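## Task

Plate R33 protrudes from slot 3 of plate hotel H1 (slots are counted from 1 at the bottom; H1 has 4). Slide it in until it rests against the back stop, so that it stays there without the robot holding it. Then release it and take the gripper away.

## Robot and tools

Robot: one arm (yam_ultra), six revolute joints plus a two-finger parallel gripper driven by a single opening number. Its fingers point along the gripper's own +z axis and close along its y axis. The reported hand point (end_effector_position, link pinch) sits between the finger pads, roughly 1 cm short of the fingertips. A wrist camera is mounted on the gripper. Cameras: cam_high, cam_low, cam_wrist, each 896x504.

Scene frame: origin on the table top under the arm base, +z up, +y to the left when facing along +x. The base may be tilted. Result lines report end_effector_position (m) and end_effector_quat_wxyz in this frame; the printed position may be slightly wrong, more so far from the base. Joint positions and Joint velocities list waist, shoulder, elbow, wrist pitch, wrist yaw, wrist roll (rad, rad/s), then the pad gap (m, m/s). Ranges: waist -2.618 to 3.054, shoulder 0.000 to 3.142, elbow 0.000 to 3.142, wrist pitch -1.571 to 1.571, wrist yaw -1.571 to 1.571, wrist roll -2.094 to 2.094. grip_measured gives the measured opening on the command scale; it may carry a constant error of about 1 mm.

A row is 7 numbers, each within [-1, 1]: dx, dy, dz, rx, ry, rz, opening. The first six are an offset, not a pose: they express a target relative to the gripper pose shown in the most recent result (or, before any result in the scene shows it, and for later calls inside the same reply, relative to where the arm is when the action begins), along the gripper's own axes. Scale: 1.0 equals 0.6 m for dx, dy, dz and 180 degrees for the rotation vector rx, ry, rz. Opening is absolute: +1 fully open (0.094 m), -1 closed. Because offsets count from the measured hand, repeating a small offset against something rigid does not push harder, but against something that moves it advances further. All-zero offsets are not a pause: they pull the arm back to the reference pose.

Tools:
- execute_actions {actions, pictures}: actions is a list holding at most one item. Empty list: just returns the state. {rows: [[7 numbers], ...], steps}: runs up to 15 control steps of 1/30 s (default 15); each row drives one step, and the last row repeats if rows are fewer than steps; each row is measured from the same reference pose, not from the previous row. {steps: n} with no rows: a wait of up to 300 steps, counted from the previous result including reply time. pictures (boolean) toggles images; they come by default. A refused call moves nothing.
- move {target, speed}: target is one 7-number row as above (offset from the last shown pose, opening absolute, sent at the start). The gripper follows a straight path lasting 0.5 to 10 s (cut off at 10 s), turning the short way. speed in m/s, 0.002 to 0.5, default 0.25; turning limited to twice that in rad/s. The path ignores obstacles; the hand may lag, drift, or exceed the speed, especially near full extension. The move finishes when the path is over and hand and fingers have settled, or 5 s after. Its result adds a move: line: done (settled near target), off_target, moving, held or fault, plus active limits (paced = pose clipped; held = a check blocked some steps, after which the arm can jump fast) and the distance left to target. No per-step readings.
- wait {seconds}: 0 to 10 s with nothing new sent.
- zoom_image {camera, region [x0, y0, x1, y1]}: pixel box of at most 504x504 from that camera's last image.
- read_manual {section}: licence texts only.
- finished_scene {scene}: ends the current scene (give its number) irrevocably and reports success; the next task appears in its result.

Controller behaviour: each step the commanded pose is clipped to within 70 mm and 16 degrees of the measured pose, then damped inverse kinematics follows it, favouring position over orientation. After an action the arm continues only to the last clipped pose, so check the result and send the remainder. Motions usually end a centimetre or more short, mostly low; to hold height, aim back to the wanted pose in the first call of a reply and use zeros in later calls, raising the aim if it still sags. "pose unreachable" and HELD mark steps altered or blocked by the clearance check (the base mount counts as arm). A Hand target line shows the current controller goal. The simulation keeps running while you think.

Gripping: to grasp, command an opening about 0.03 below grip_measured; smaller margins grip more gently. Pads exert roughly 50 to 62 N, weaker on very thin parts, with a brief spike at first contact.

Cautions: push plates in slowly; faster contact and aiming farther past contact both hit harder. Avoid slams, hard shoves, drops and slips, and never knock anything off the table (that ends the scene). Random brief tugs or nudges may occur. A plate counts only if it remains at the back stop after release, so open the gripper and back away before finishing. Motors heat while loaded: MOTOR HOT from 75 °C, a 10 s stop at 90 °C, and at 100 °C the arm goes limp and falls; these appear as OVER-TEMPERATURE FAULT lines. Any stop is costly, so keep loads and holding short.

Each tool is called after "Emit:" as name([rows], argument=value, ...), one row to a line, values as JSON.

## Session

Emit:
execute_actions(actions=[])

Scene clock: 0.00 s of 7200.00 s.
end_effector_position=(+0.1575, +0.0813, +0.1414) grip_measured=+1.000 end_effector_quat_wxyz=(+0.585, +0.787, +0.014, +0.196)
Joint positions: [ 0.939  1.374  0.677 -1.121  0.569 -1.949  0.094]
Joint velocities: [-0.017 -0.012 -0.007 -0.037  0.022 -0.022  0.   ]
Hand target: +0.158, +0.080, +0.144; +0.590, +0.784, +0.017, +0.194

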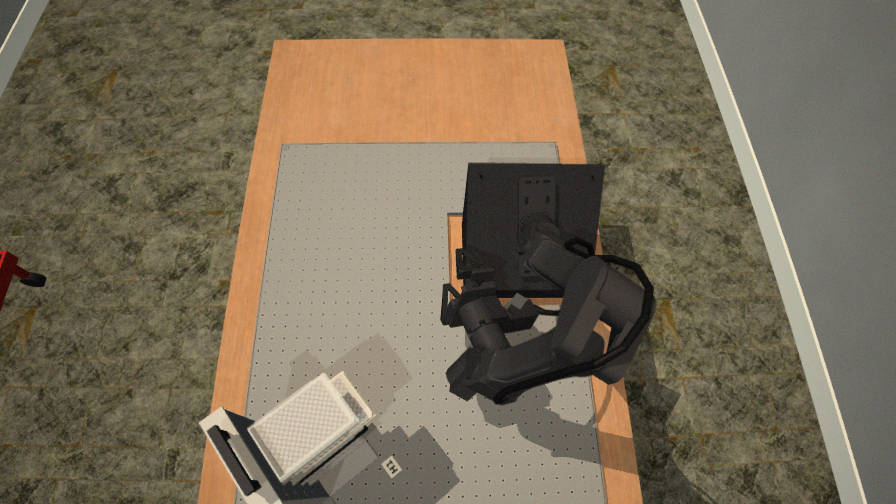

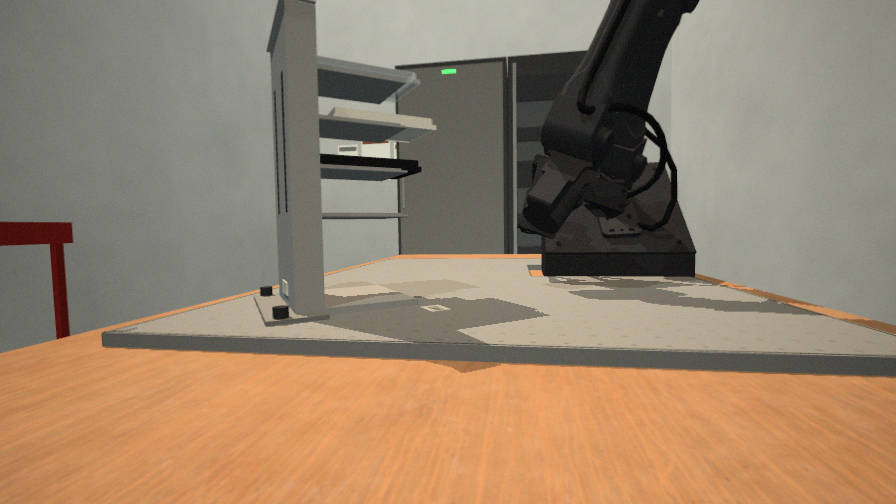

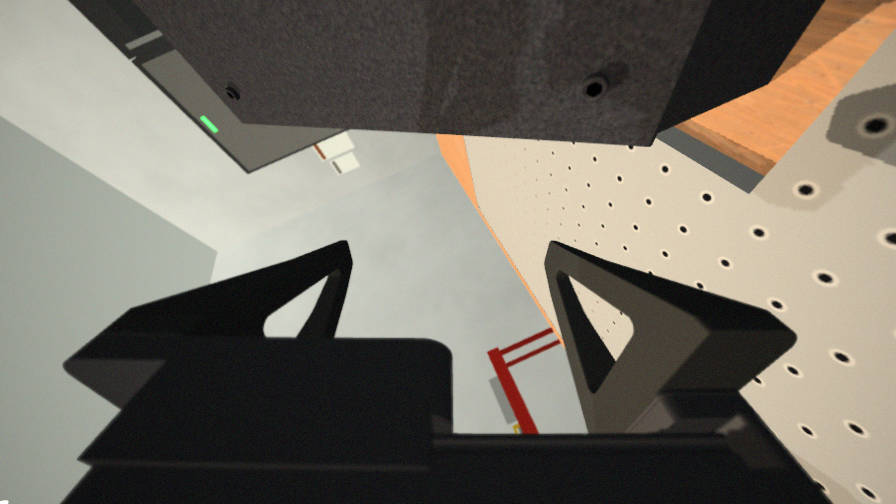

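Emit:
move(target=[0.1,0,0.15,0,0,0,-1])

Scene clock: 4.63 s of 7200.00 s.
end_effector_position=(+0.2326, +0.0162, +0.1319) grip_measured=-0.996 end_effector_quat_wxyz=(+0.634, +0.728, -0.063, +0.253)
Joint positions: [ 0.598  1.73   0.694 -0.717  0.739 -2.086  0.   ]
Joint velocities: [ 0.002 -0.002 -0.017 -0.037  0.037  0.037 -0.   ]
Hand target: +0.239, +0.015, +0.136; +0.639, +0.722, -0.063, +0.256
Off the commanded pose: 0.011 m, 14 deg.
joint sent to its limit — the command would take joint 6 (wrist roll) past its lower limit, so that joint was sent only as far as its limit.
After step 90, 0.57 s passed at rest.
move: off_target

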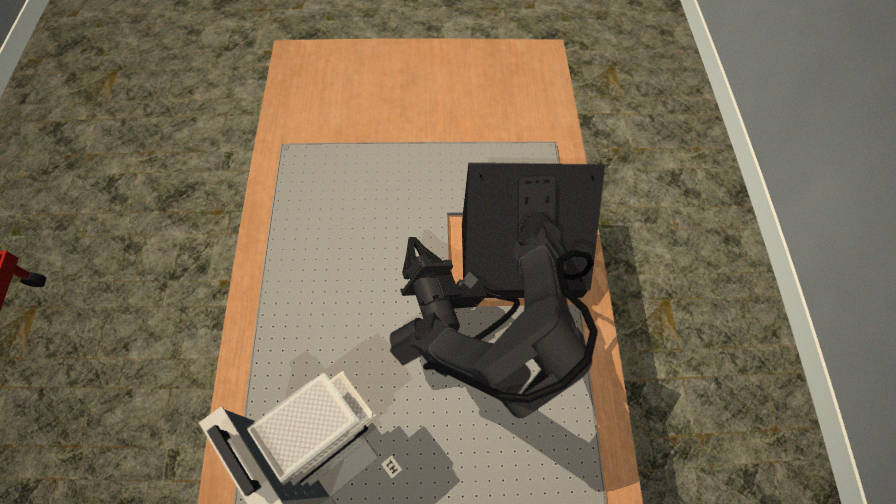

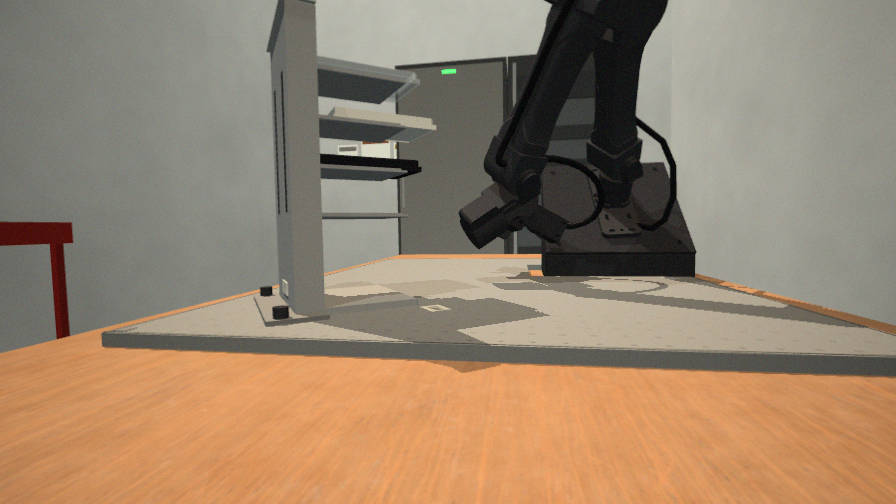

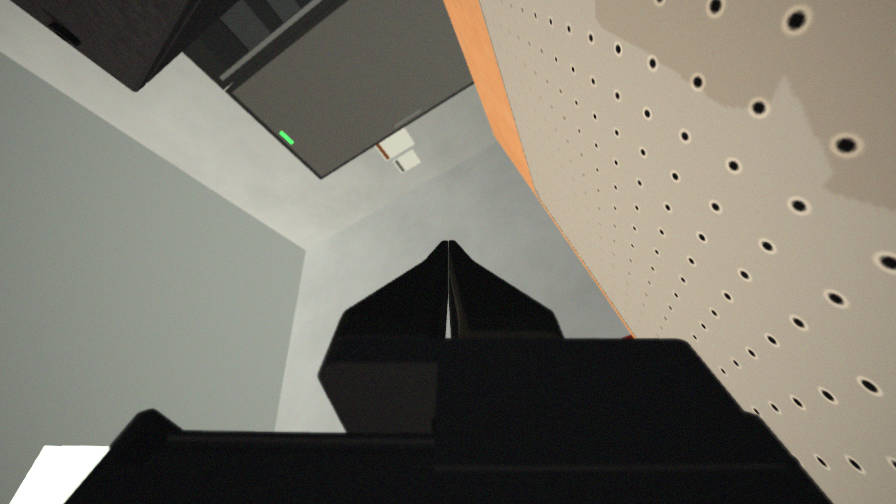

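Emit:
move(target=[0,0.15,0,0,0,0.6,-1])

Scene clock: 13.10 s of 7200.00 s.
end_effector_position=(+0.1987, +0.0022, +0.2025) grip_measured=-0.997 end_effector_quat_wxyz=(-0.171, -0.392, +0.628, -0.650)
Joint positions: [ 0.411  1.277  0.499 -0.779  0.734 -0.495  0.   ]
Joint velocities: [ 0.007 -0.017 -0.002 -0.037 -0.095  0.095  0.001]
Hand target: +0.194, -0.003, +0.209; -0.169, -0.377, +0.629, -0.659
Off the commanded pose: 0.011 m, 2 deg.
After step 90, 1.17 s passed at rest.
move: off_target

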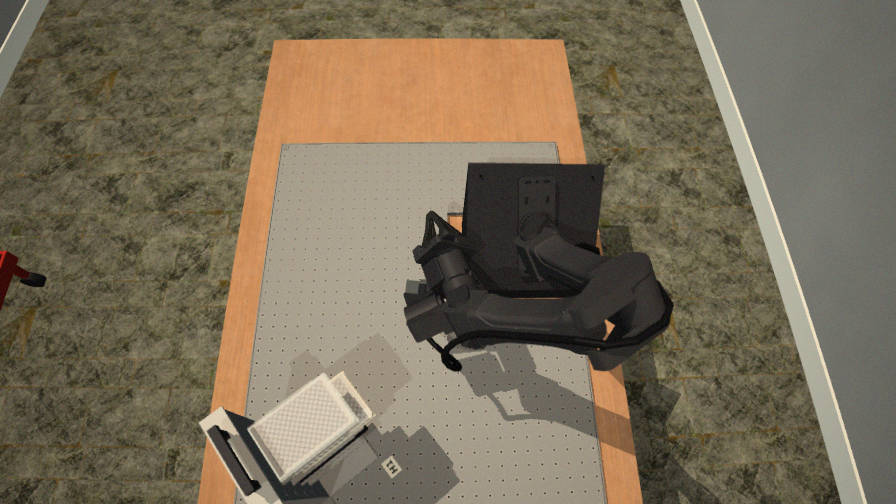

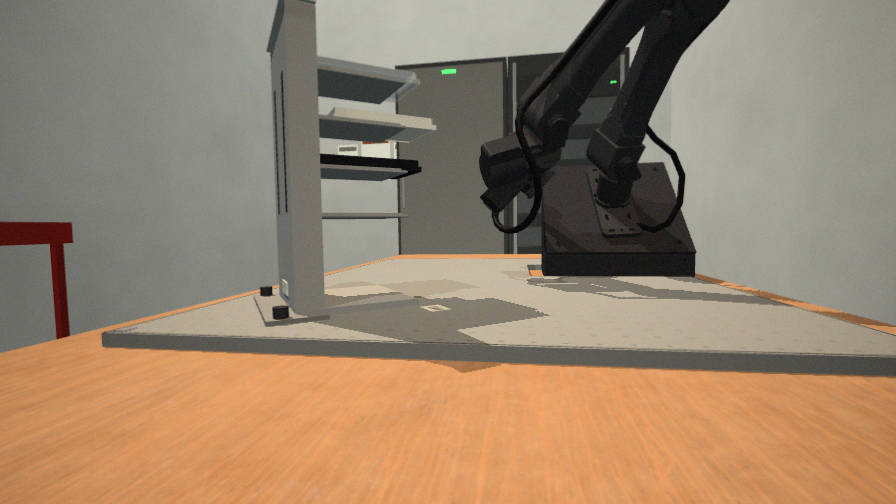

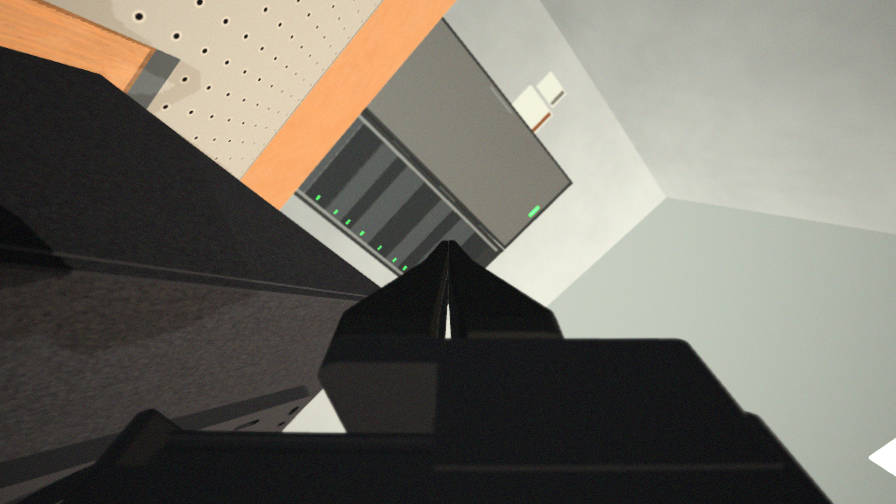

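Emit:
move(target=[0.038,-0.052,-0.213,-0.317,-0.536,0.342,-1])

Scene clock: 19.93 s of 7200.00 s.
end_effector_position=(+0.1736, +0.1212, +0.2413) grip_measured=-0.997 end_effector_quat_wxyz=(+0.405, -0.201, +0.892, -0.014)
Joint positions: [-1.159  1.017  0.516 -1.559 -1.146 -1.506  0.   ]
Joint velocities: [ 0.012 -0.012 -0.002  0.037 -0.007  0.007 -0.002]
Hand target: +0.175, +0.124, +0.247; +0.413, -0.198, +0.889, -0.019
Off the commanded pose: 0.012 m, 24 deg; orientation clipped at the last step of the last action.
joint sent to its limit — the command would take joint 4 (wrist pitch) past its lower limit, so that joint was sent only as far as its limit.
move: off_target; limits=paced

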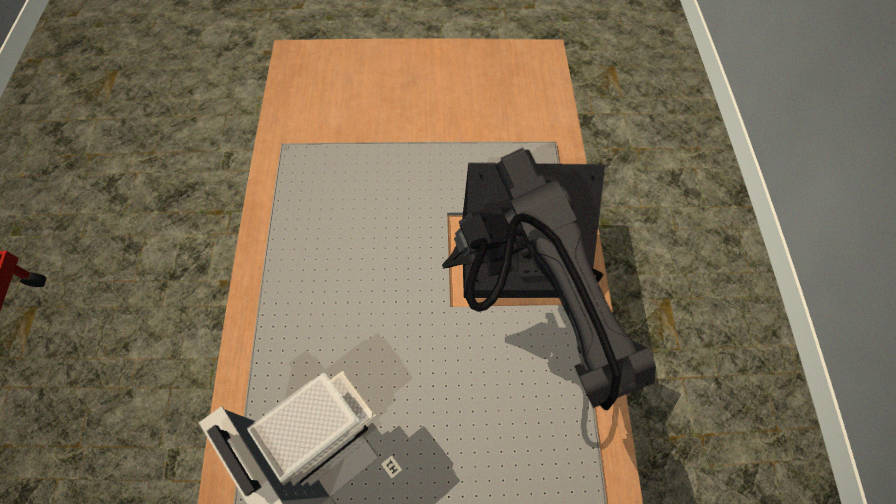

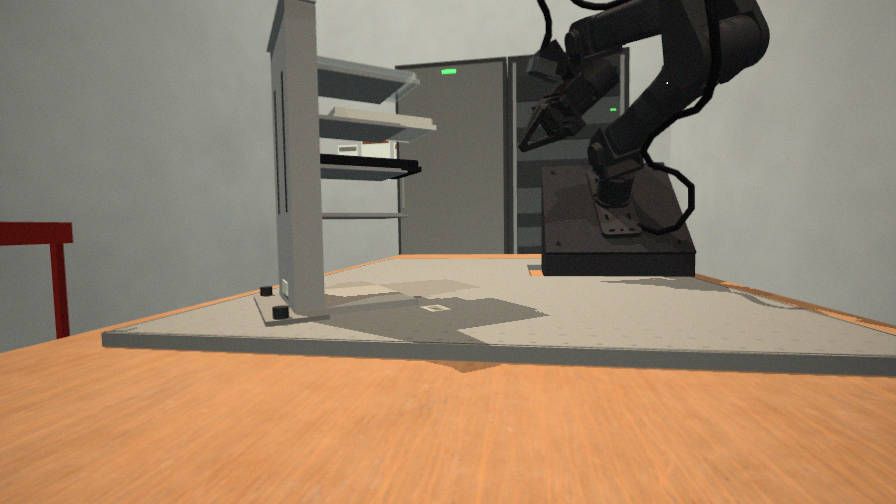

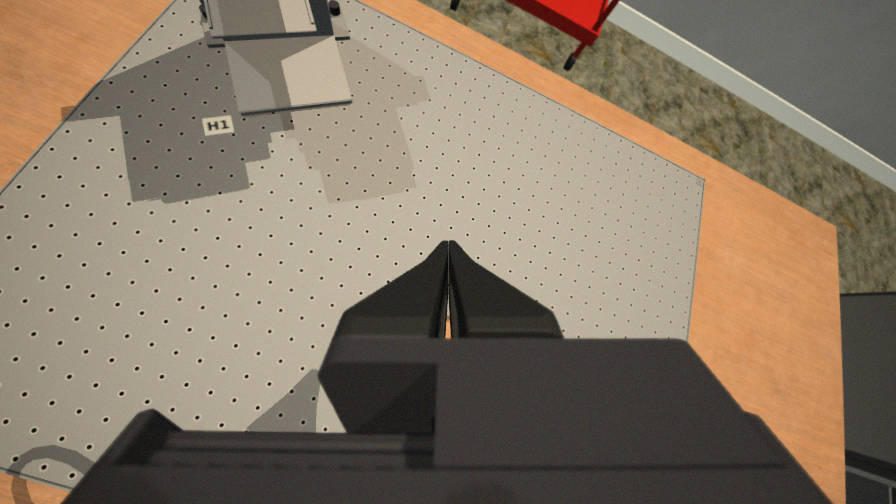

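Emit:
move(target=[-0.1,0.078,0.185,-0.108,-0.081,-0.005,-1], speed=0.1)

Scene clock: 25.90 s of 7200.00 s.
end_effector_position=(+0.1901, +0.1404, +0.2260) grip_measured=-0.997 end_effector_quat_wxyz=(+0.396, -0.237, +0.886, +0.039)
Joint positions: [-0.897  0.948  0.474 -1.272 -1.276 -1.151  0.   ]
Joint velocities: [-0.002 -0.017 -0.027 -0.007 -0.037 -0.007  0.   ]
Hand target: +0.190, +0.141, +0.228; +0.401, -0.234, +0.885, +0.042
Off the commanded pose: 0.107 m, 18 deg; position and orientation clipped at the last step of the last action.
After step 90, 0.60 s passed at rest.
move: held; limits=paced,held; held on 50 of 71 steps, including the last
pose unreachable: on one or more control steps of this call an arm could not follow its commanded pose, so it was not sent that pose on those steps. On the call's last step it was still not sent that pose. It may still have moved: this result reports where it is.
cause: the commanded pose would bring two parts of the arm too close to each other (its wrist (the part past joint 4) and its wrist camera, with joints 5 (wrist yaw) and 6 (wrist roll) between them).

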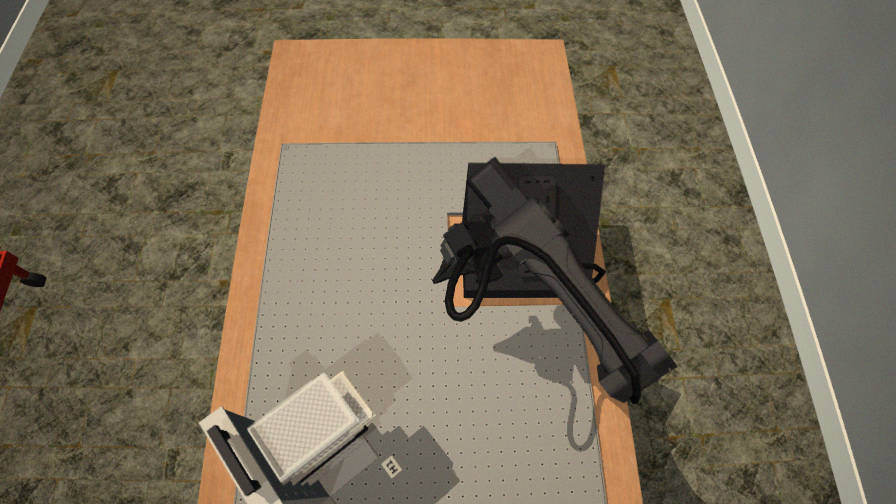

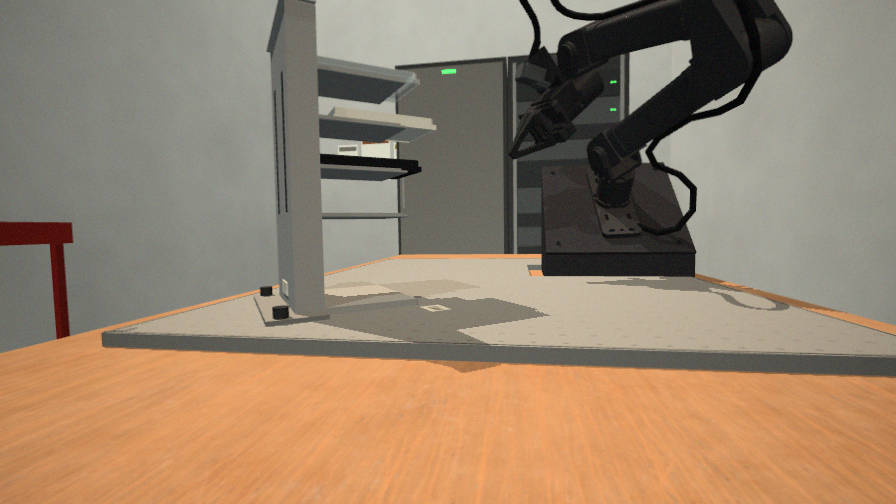

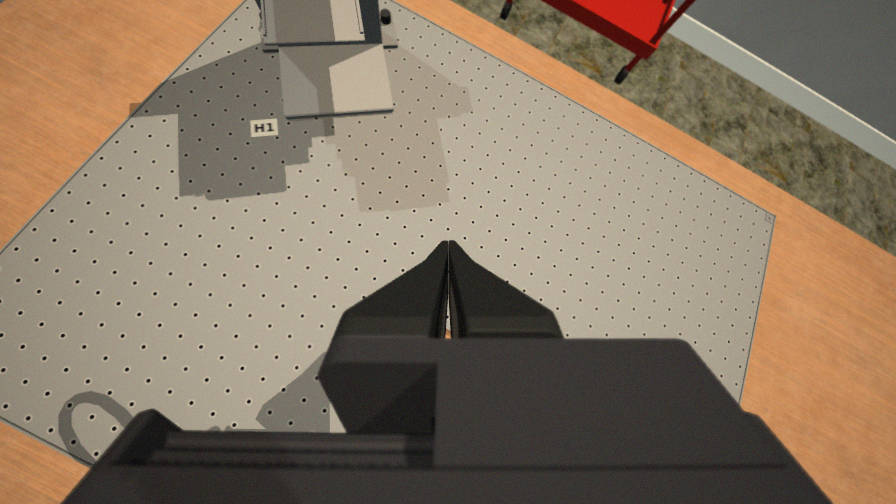

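Emit:
move(target=[0.033,-0.19,0,0.275,0.045,0.26,-1], speed=0.15)

Emit:
execute_actions(actions=[], pictures=false)

Scene clock: 32.17 s of 7200.00 s.
end_effector_position=(+0.2212, +0.0282, +0.2173) grip_measured=-0.997 end_effector_quat_wxyz=(+0.336, +0.307, +0.870, -0.192)
Joint positions: [-0.398  0.951  0.528 -0.713 -0.283  0.59   0.   ]
Joint velocities: [ 0.007 -0.022  0.007  0.007 -0.007  0.022  0.001]
Hand target: +0.229, +0.030, +0.226; +0.349, +0.303, +0.865, -0.198
Off the commanded pose: 0.013 m, 2 deg.
move: off_target

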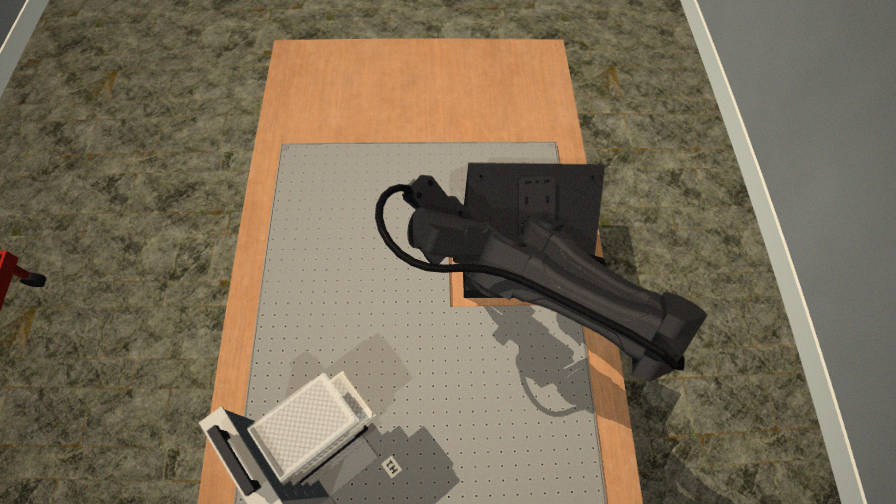

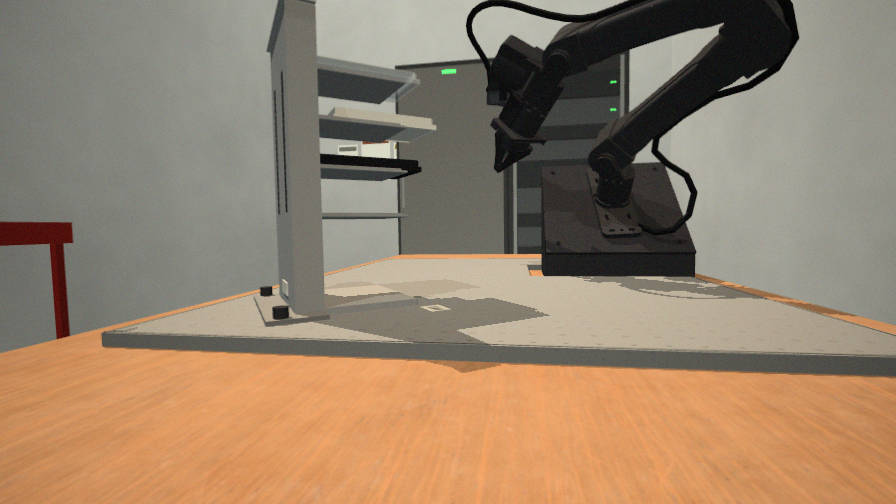

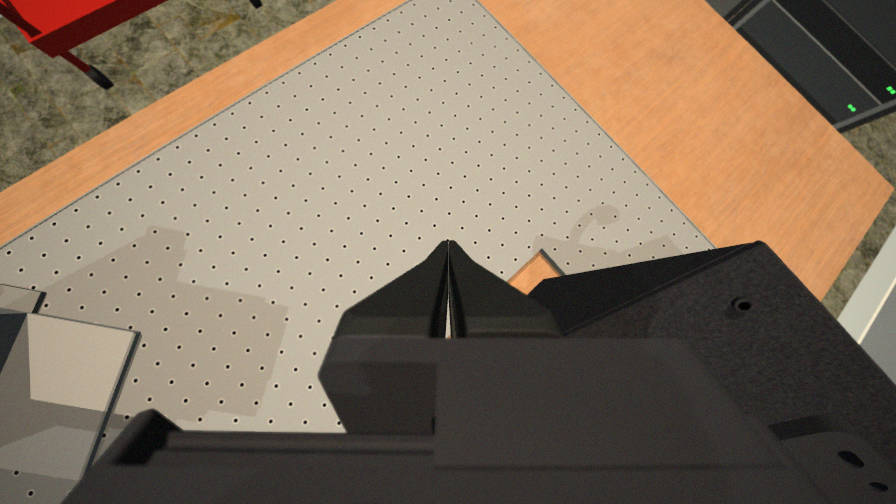

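Scene clock: 32.17 s of 7200.00 s.
end_effector_position=(+0.2212, +0.0282, +0.2173) grip_measured=-0.997 end_effector_quat_wxyz=(+0.336, +0.307, +0.870, -0.192)
Joint positions: [-0.398  0.951  0.528 -0.713 -0.283  0.59   0.   ]
Joint velocities: [ 0.007 -0.022  0.007  0.007 -0.007  0.022  0.001]
Hand target: +0.229, +0.030, +0.226; +0.349, +0.303, +0.865, -0.198
Off the commanded pose: 0.013 m, 2 deg.

Emit:
move(target=[0.057,0.275,-0.107,-0.37,-0.098,-0.24,-1], speed=0.15)

Scene clock: 38.97 s of 7200.00 s.
end_effector_position=(+0.2834, +0.1995, +0.2211) grip_measured=-0.997 end_effector_quat_wxyz=(+0.479, -0.275, +0.819, +0.155)
Joint positions: [-0.284  1.128  0.132  1.059 -1.034  0.645  0.   ]
Joint velocities: [-0.002  0.027 -0.007  0.183  0.037  0.022 -0.001]
Hand target: +0.282, +0.199, +0.219; +0.479, -0.273, +0.819, +0.157
Off the commanded pose: 0.005 m, 1 deg.
move: done

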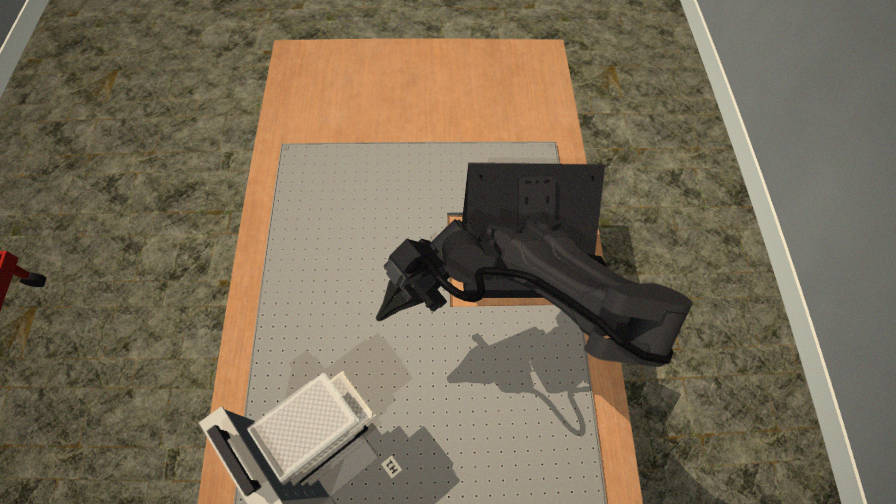

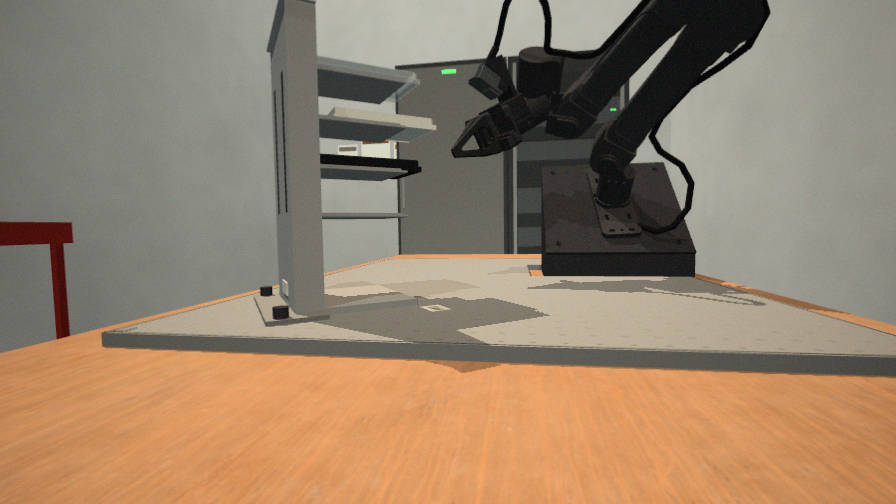

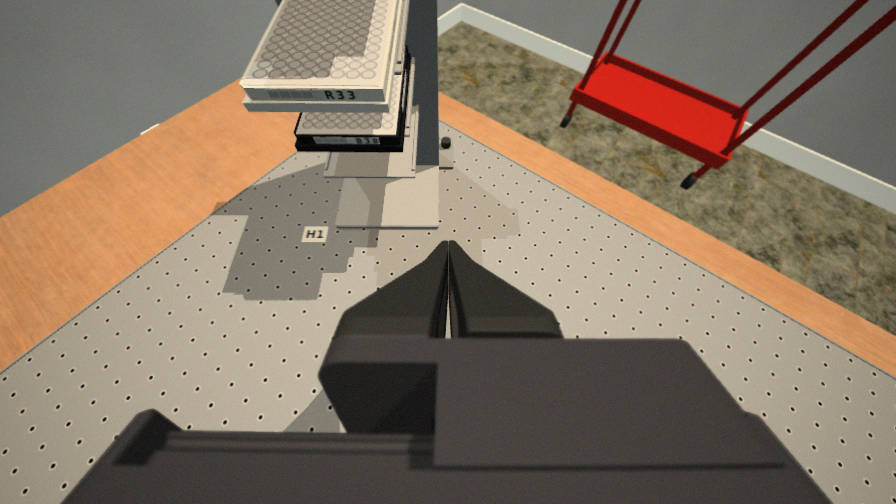

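Emit:
move(target=[-0.043,0.125,-0.01,0,0,0,-1], speed=0.1)

Scene clock: 42.20 s of 7200.00 s.
end_effector_position=(+0.2455, +0.2533, +0.2346) grip_measured=-0.997 end_effector_quat_wxyz=(+0.465, -0.263, +0.830, +0.157)
Joint positions: [-0.143  0.576  0.246  0.341 -0.908  0.632  0.   ]
Joint velocities: [-0.012  0.007  0.007  0.022 -0.022 -0.007  0.001]
Hand target: +0.245, +0.262, +0.245; +0.478, -0.276, +0.819, +0.153
Off the commanded pose: 0.016 m, 2 deg.
move: off_target

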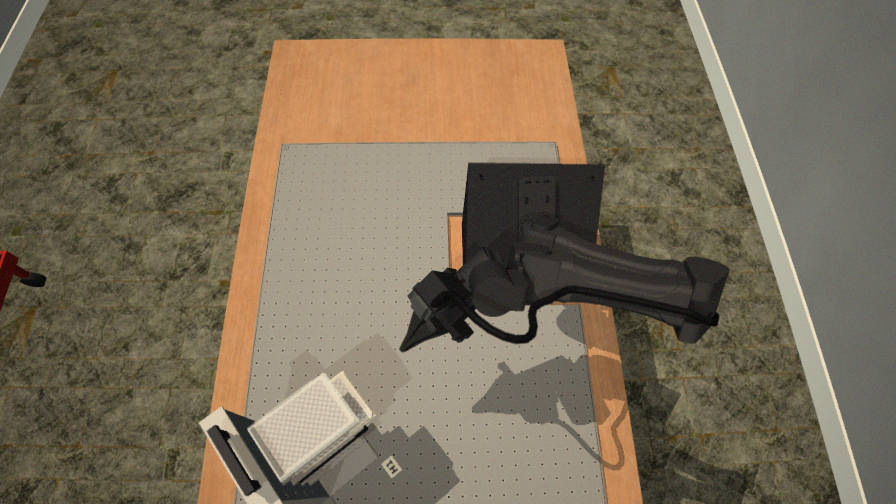

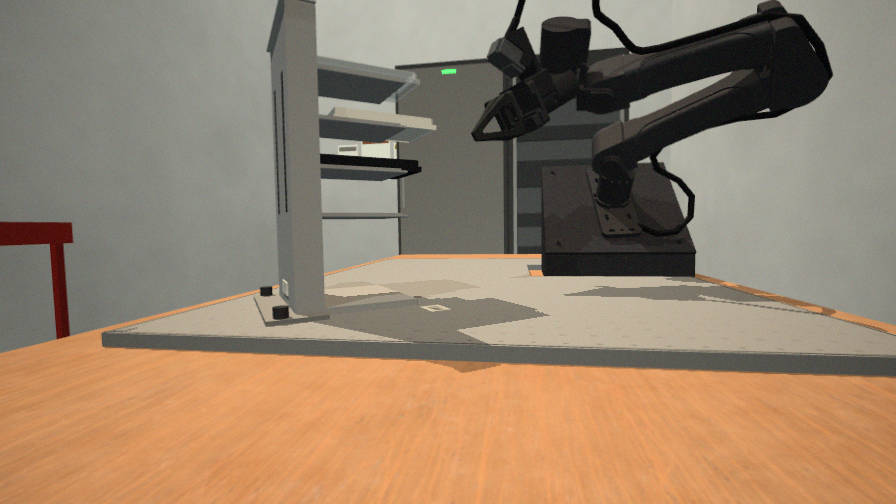

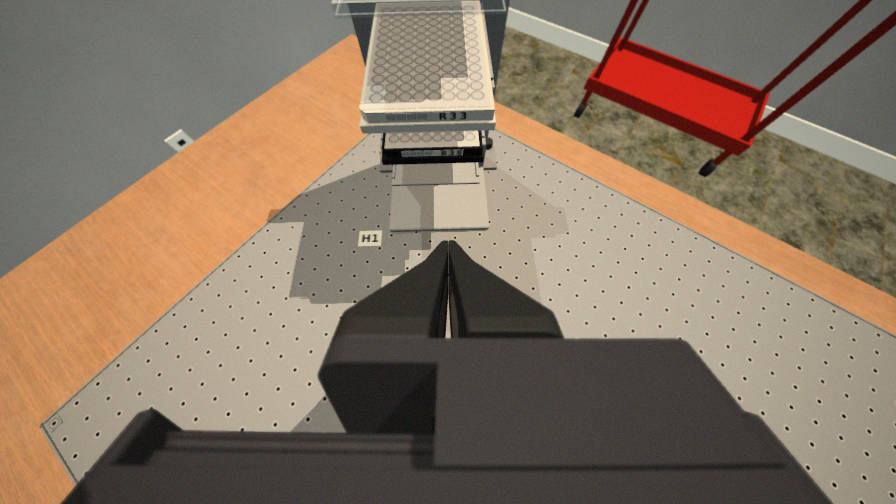

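Emit:
move(target=[-0.079,0.022,0.07,0,0,0,-1], speed=0.06)

Scene clock: 44.60 s of 7200.00 s.
end_effector_position=(+0.2817, +0.2944, +0.2468) grip_measured=-0.997 end_effector_quat_wxyz=(+0.455, -0.261, +0.836, +0.160)
Joint positions: [-0.006  0.803  0.457  0.337 -0.787  0.631  0.   ]
Joint velocities: [-0.007 -0.007 -0.012  0.037  0.037 -0.051 -0.001]
Hand target: +0.286, +0.299, +0.253; +0.465, -0.264, +0.831, +0.156
Off the commanded pose: 0.010 m, 1 deg.
move: done

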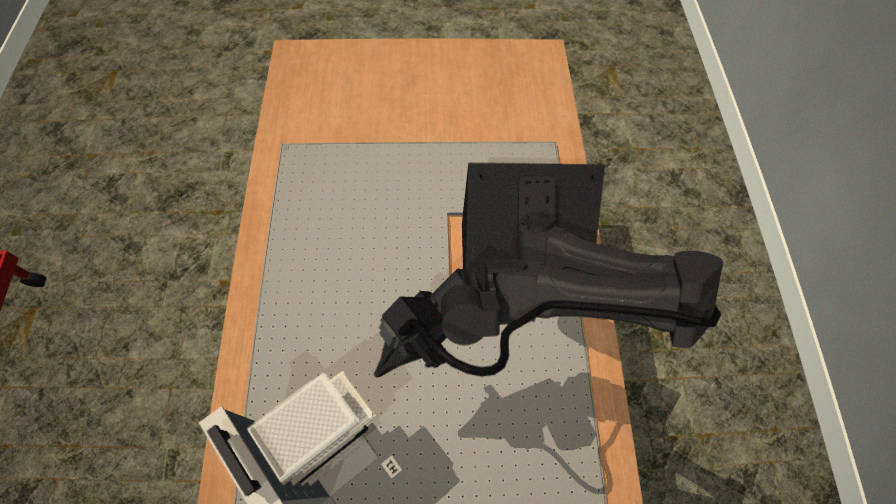

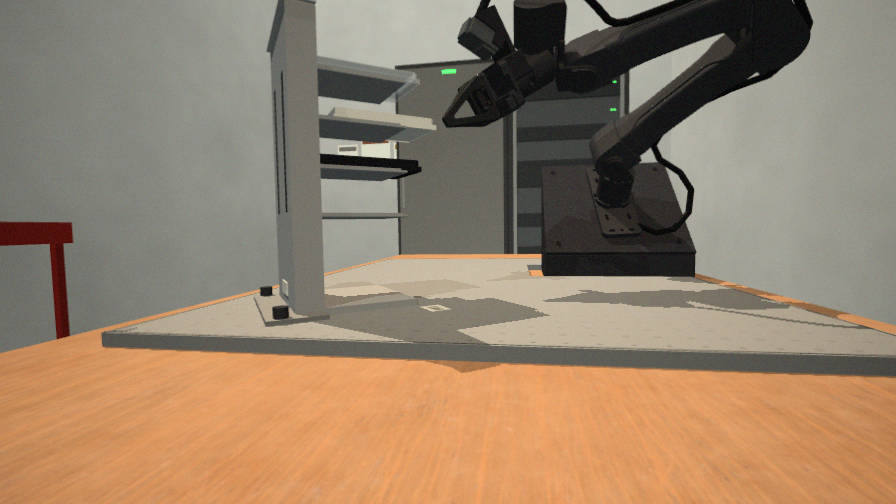

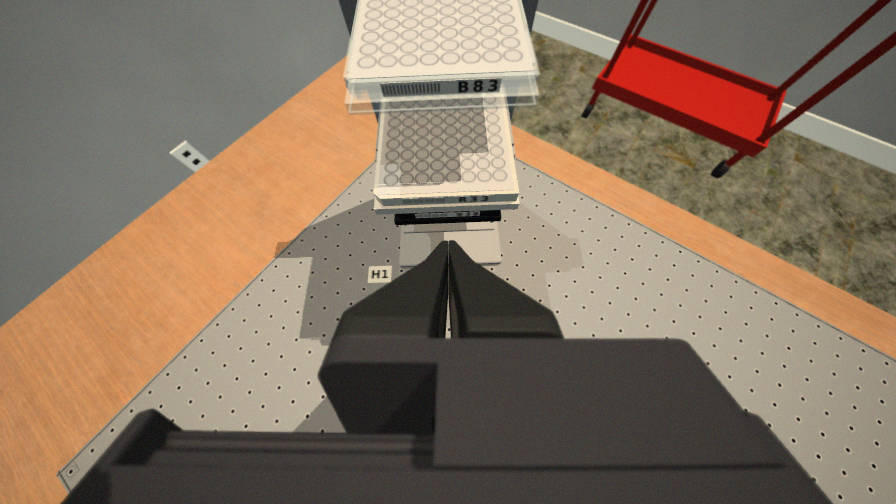

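Emit:
move(target=[-0.022,0,0.065,0,0,0,-1], speed=0.04)

Scene clock: 46.67 s of 7200.00 s.
end_effector_position=(+0.3079, +0.3106, +0.2282) grip_measured=-0.997 end_effector_quat_wxyz=(+0.440, -0.255, +0.846, +0.160)
Joint positions: [ 0.108  0.97   0.535  0.393 -0.691  0.63   0.   ]
Joint velocities: [-0.002  0.027 -0.002  0.007 -0.051  0.037 -0.   ]
Hand target: +0.313, +0.318, +0.237; +0.454, -0.261, +0.837, +0.159
Off the commanded pose: 0.013 m, 2 deg.
move: off_target

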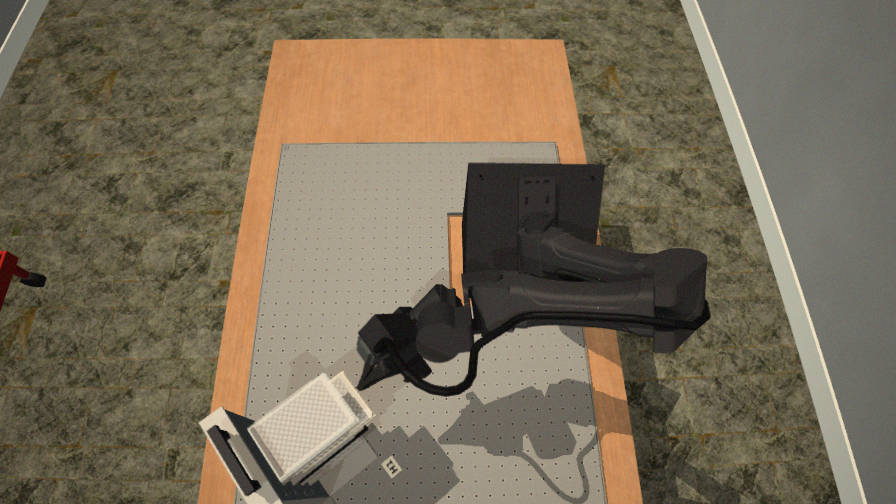

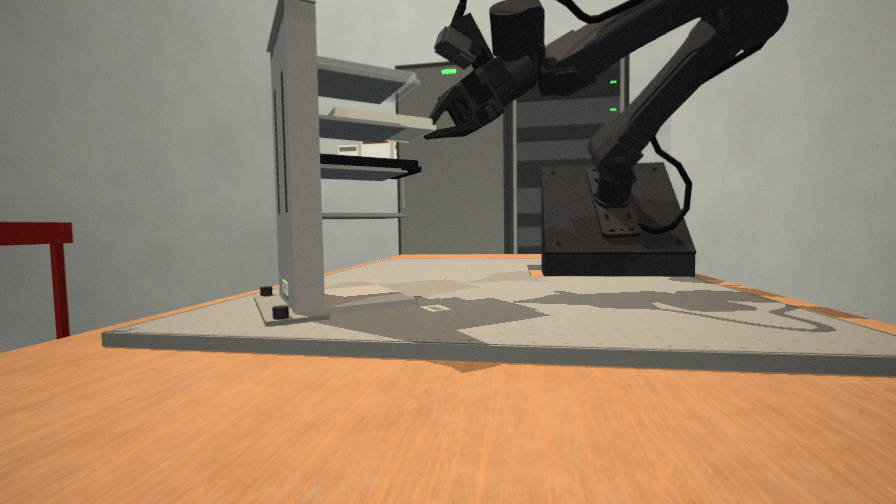

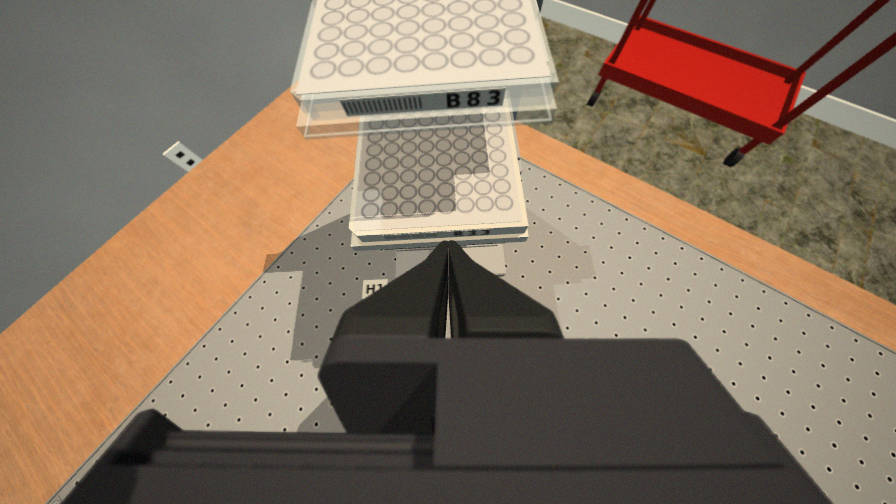

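Emit:
move(target=[-0.042,0.005,0.016,0,0,0,-1], speed=0.03)

Emit:
zoom_image(camera="cam_low", region=[300,40,560,190])

Scene clock: 48.80 s of 7200.00 s.
end_effector_position=(+0.3187, +0.3244, +0.2357) grip_measured=-0.997 end_effector_quat_wxyz=(+0.432, -0.257, +0.849, +0.164)
Joint positions: [ 0.108  1.024  0.624  0.352 -0.71   0.63   0.   ]
Joint velocities: [-0.002 -0.007 -0.002 -0.037 -0.022 -0.007 -0.001]
Hand target: +0.324, +0.325, +0.244; +0.440, -0.254, +0.846, +0.160
Off the commanded pose: 0.010 m, 1 deg.
move: done

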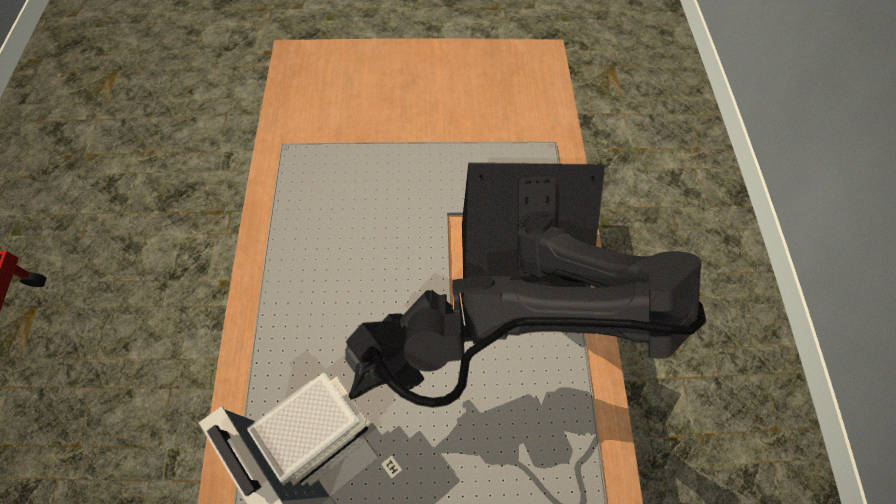

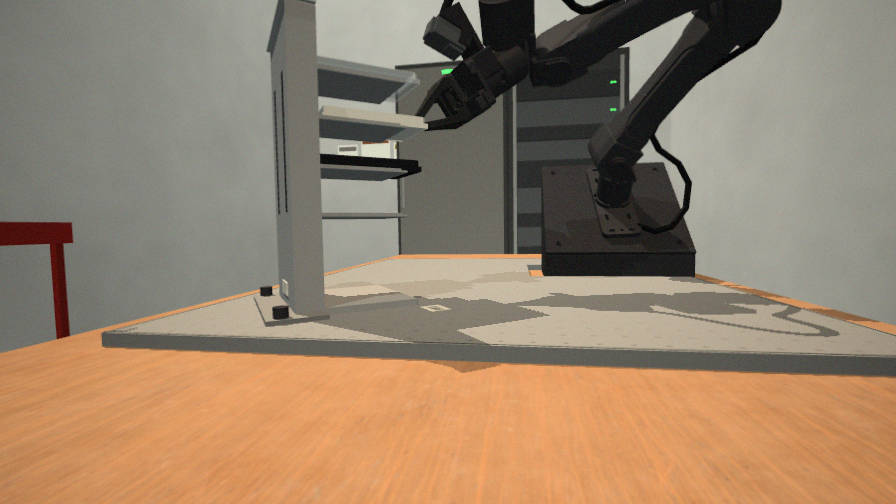

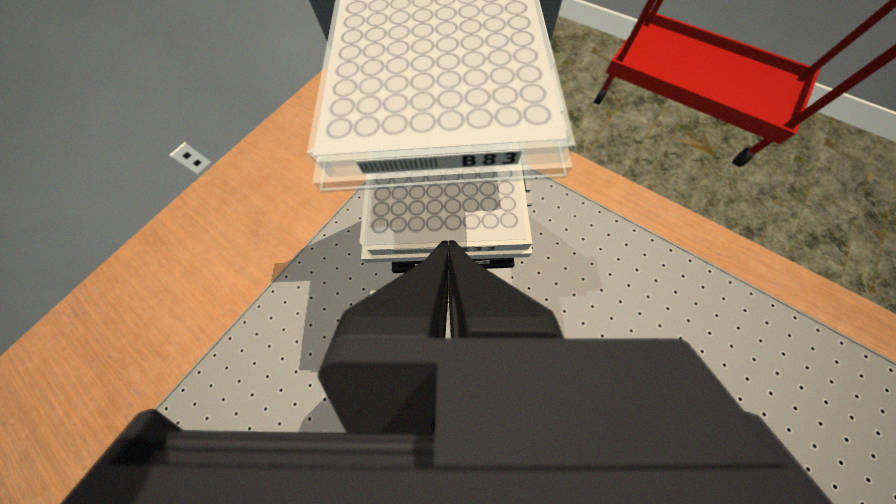

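Region (300, 40, 560, 190) of cam_low's 896x504 image, scaled by 1.938, with more detail than that image has; it fills the top 291 rows of this view, and the rest is white.

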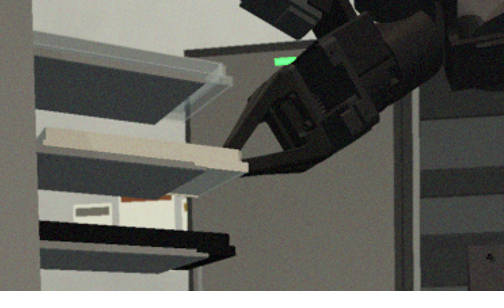

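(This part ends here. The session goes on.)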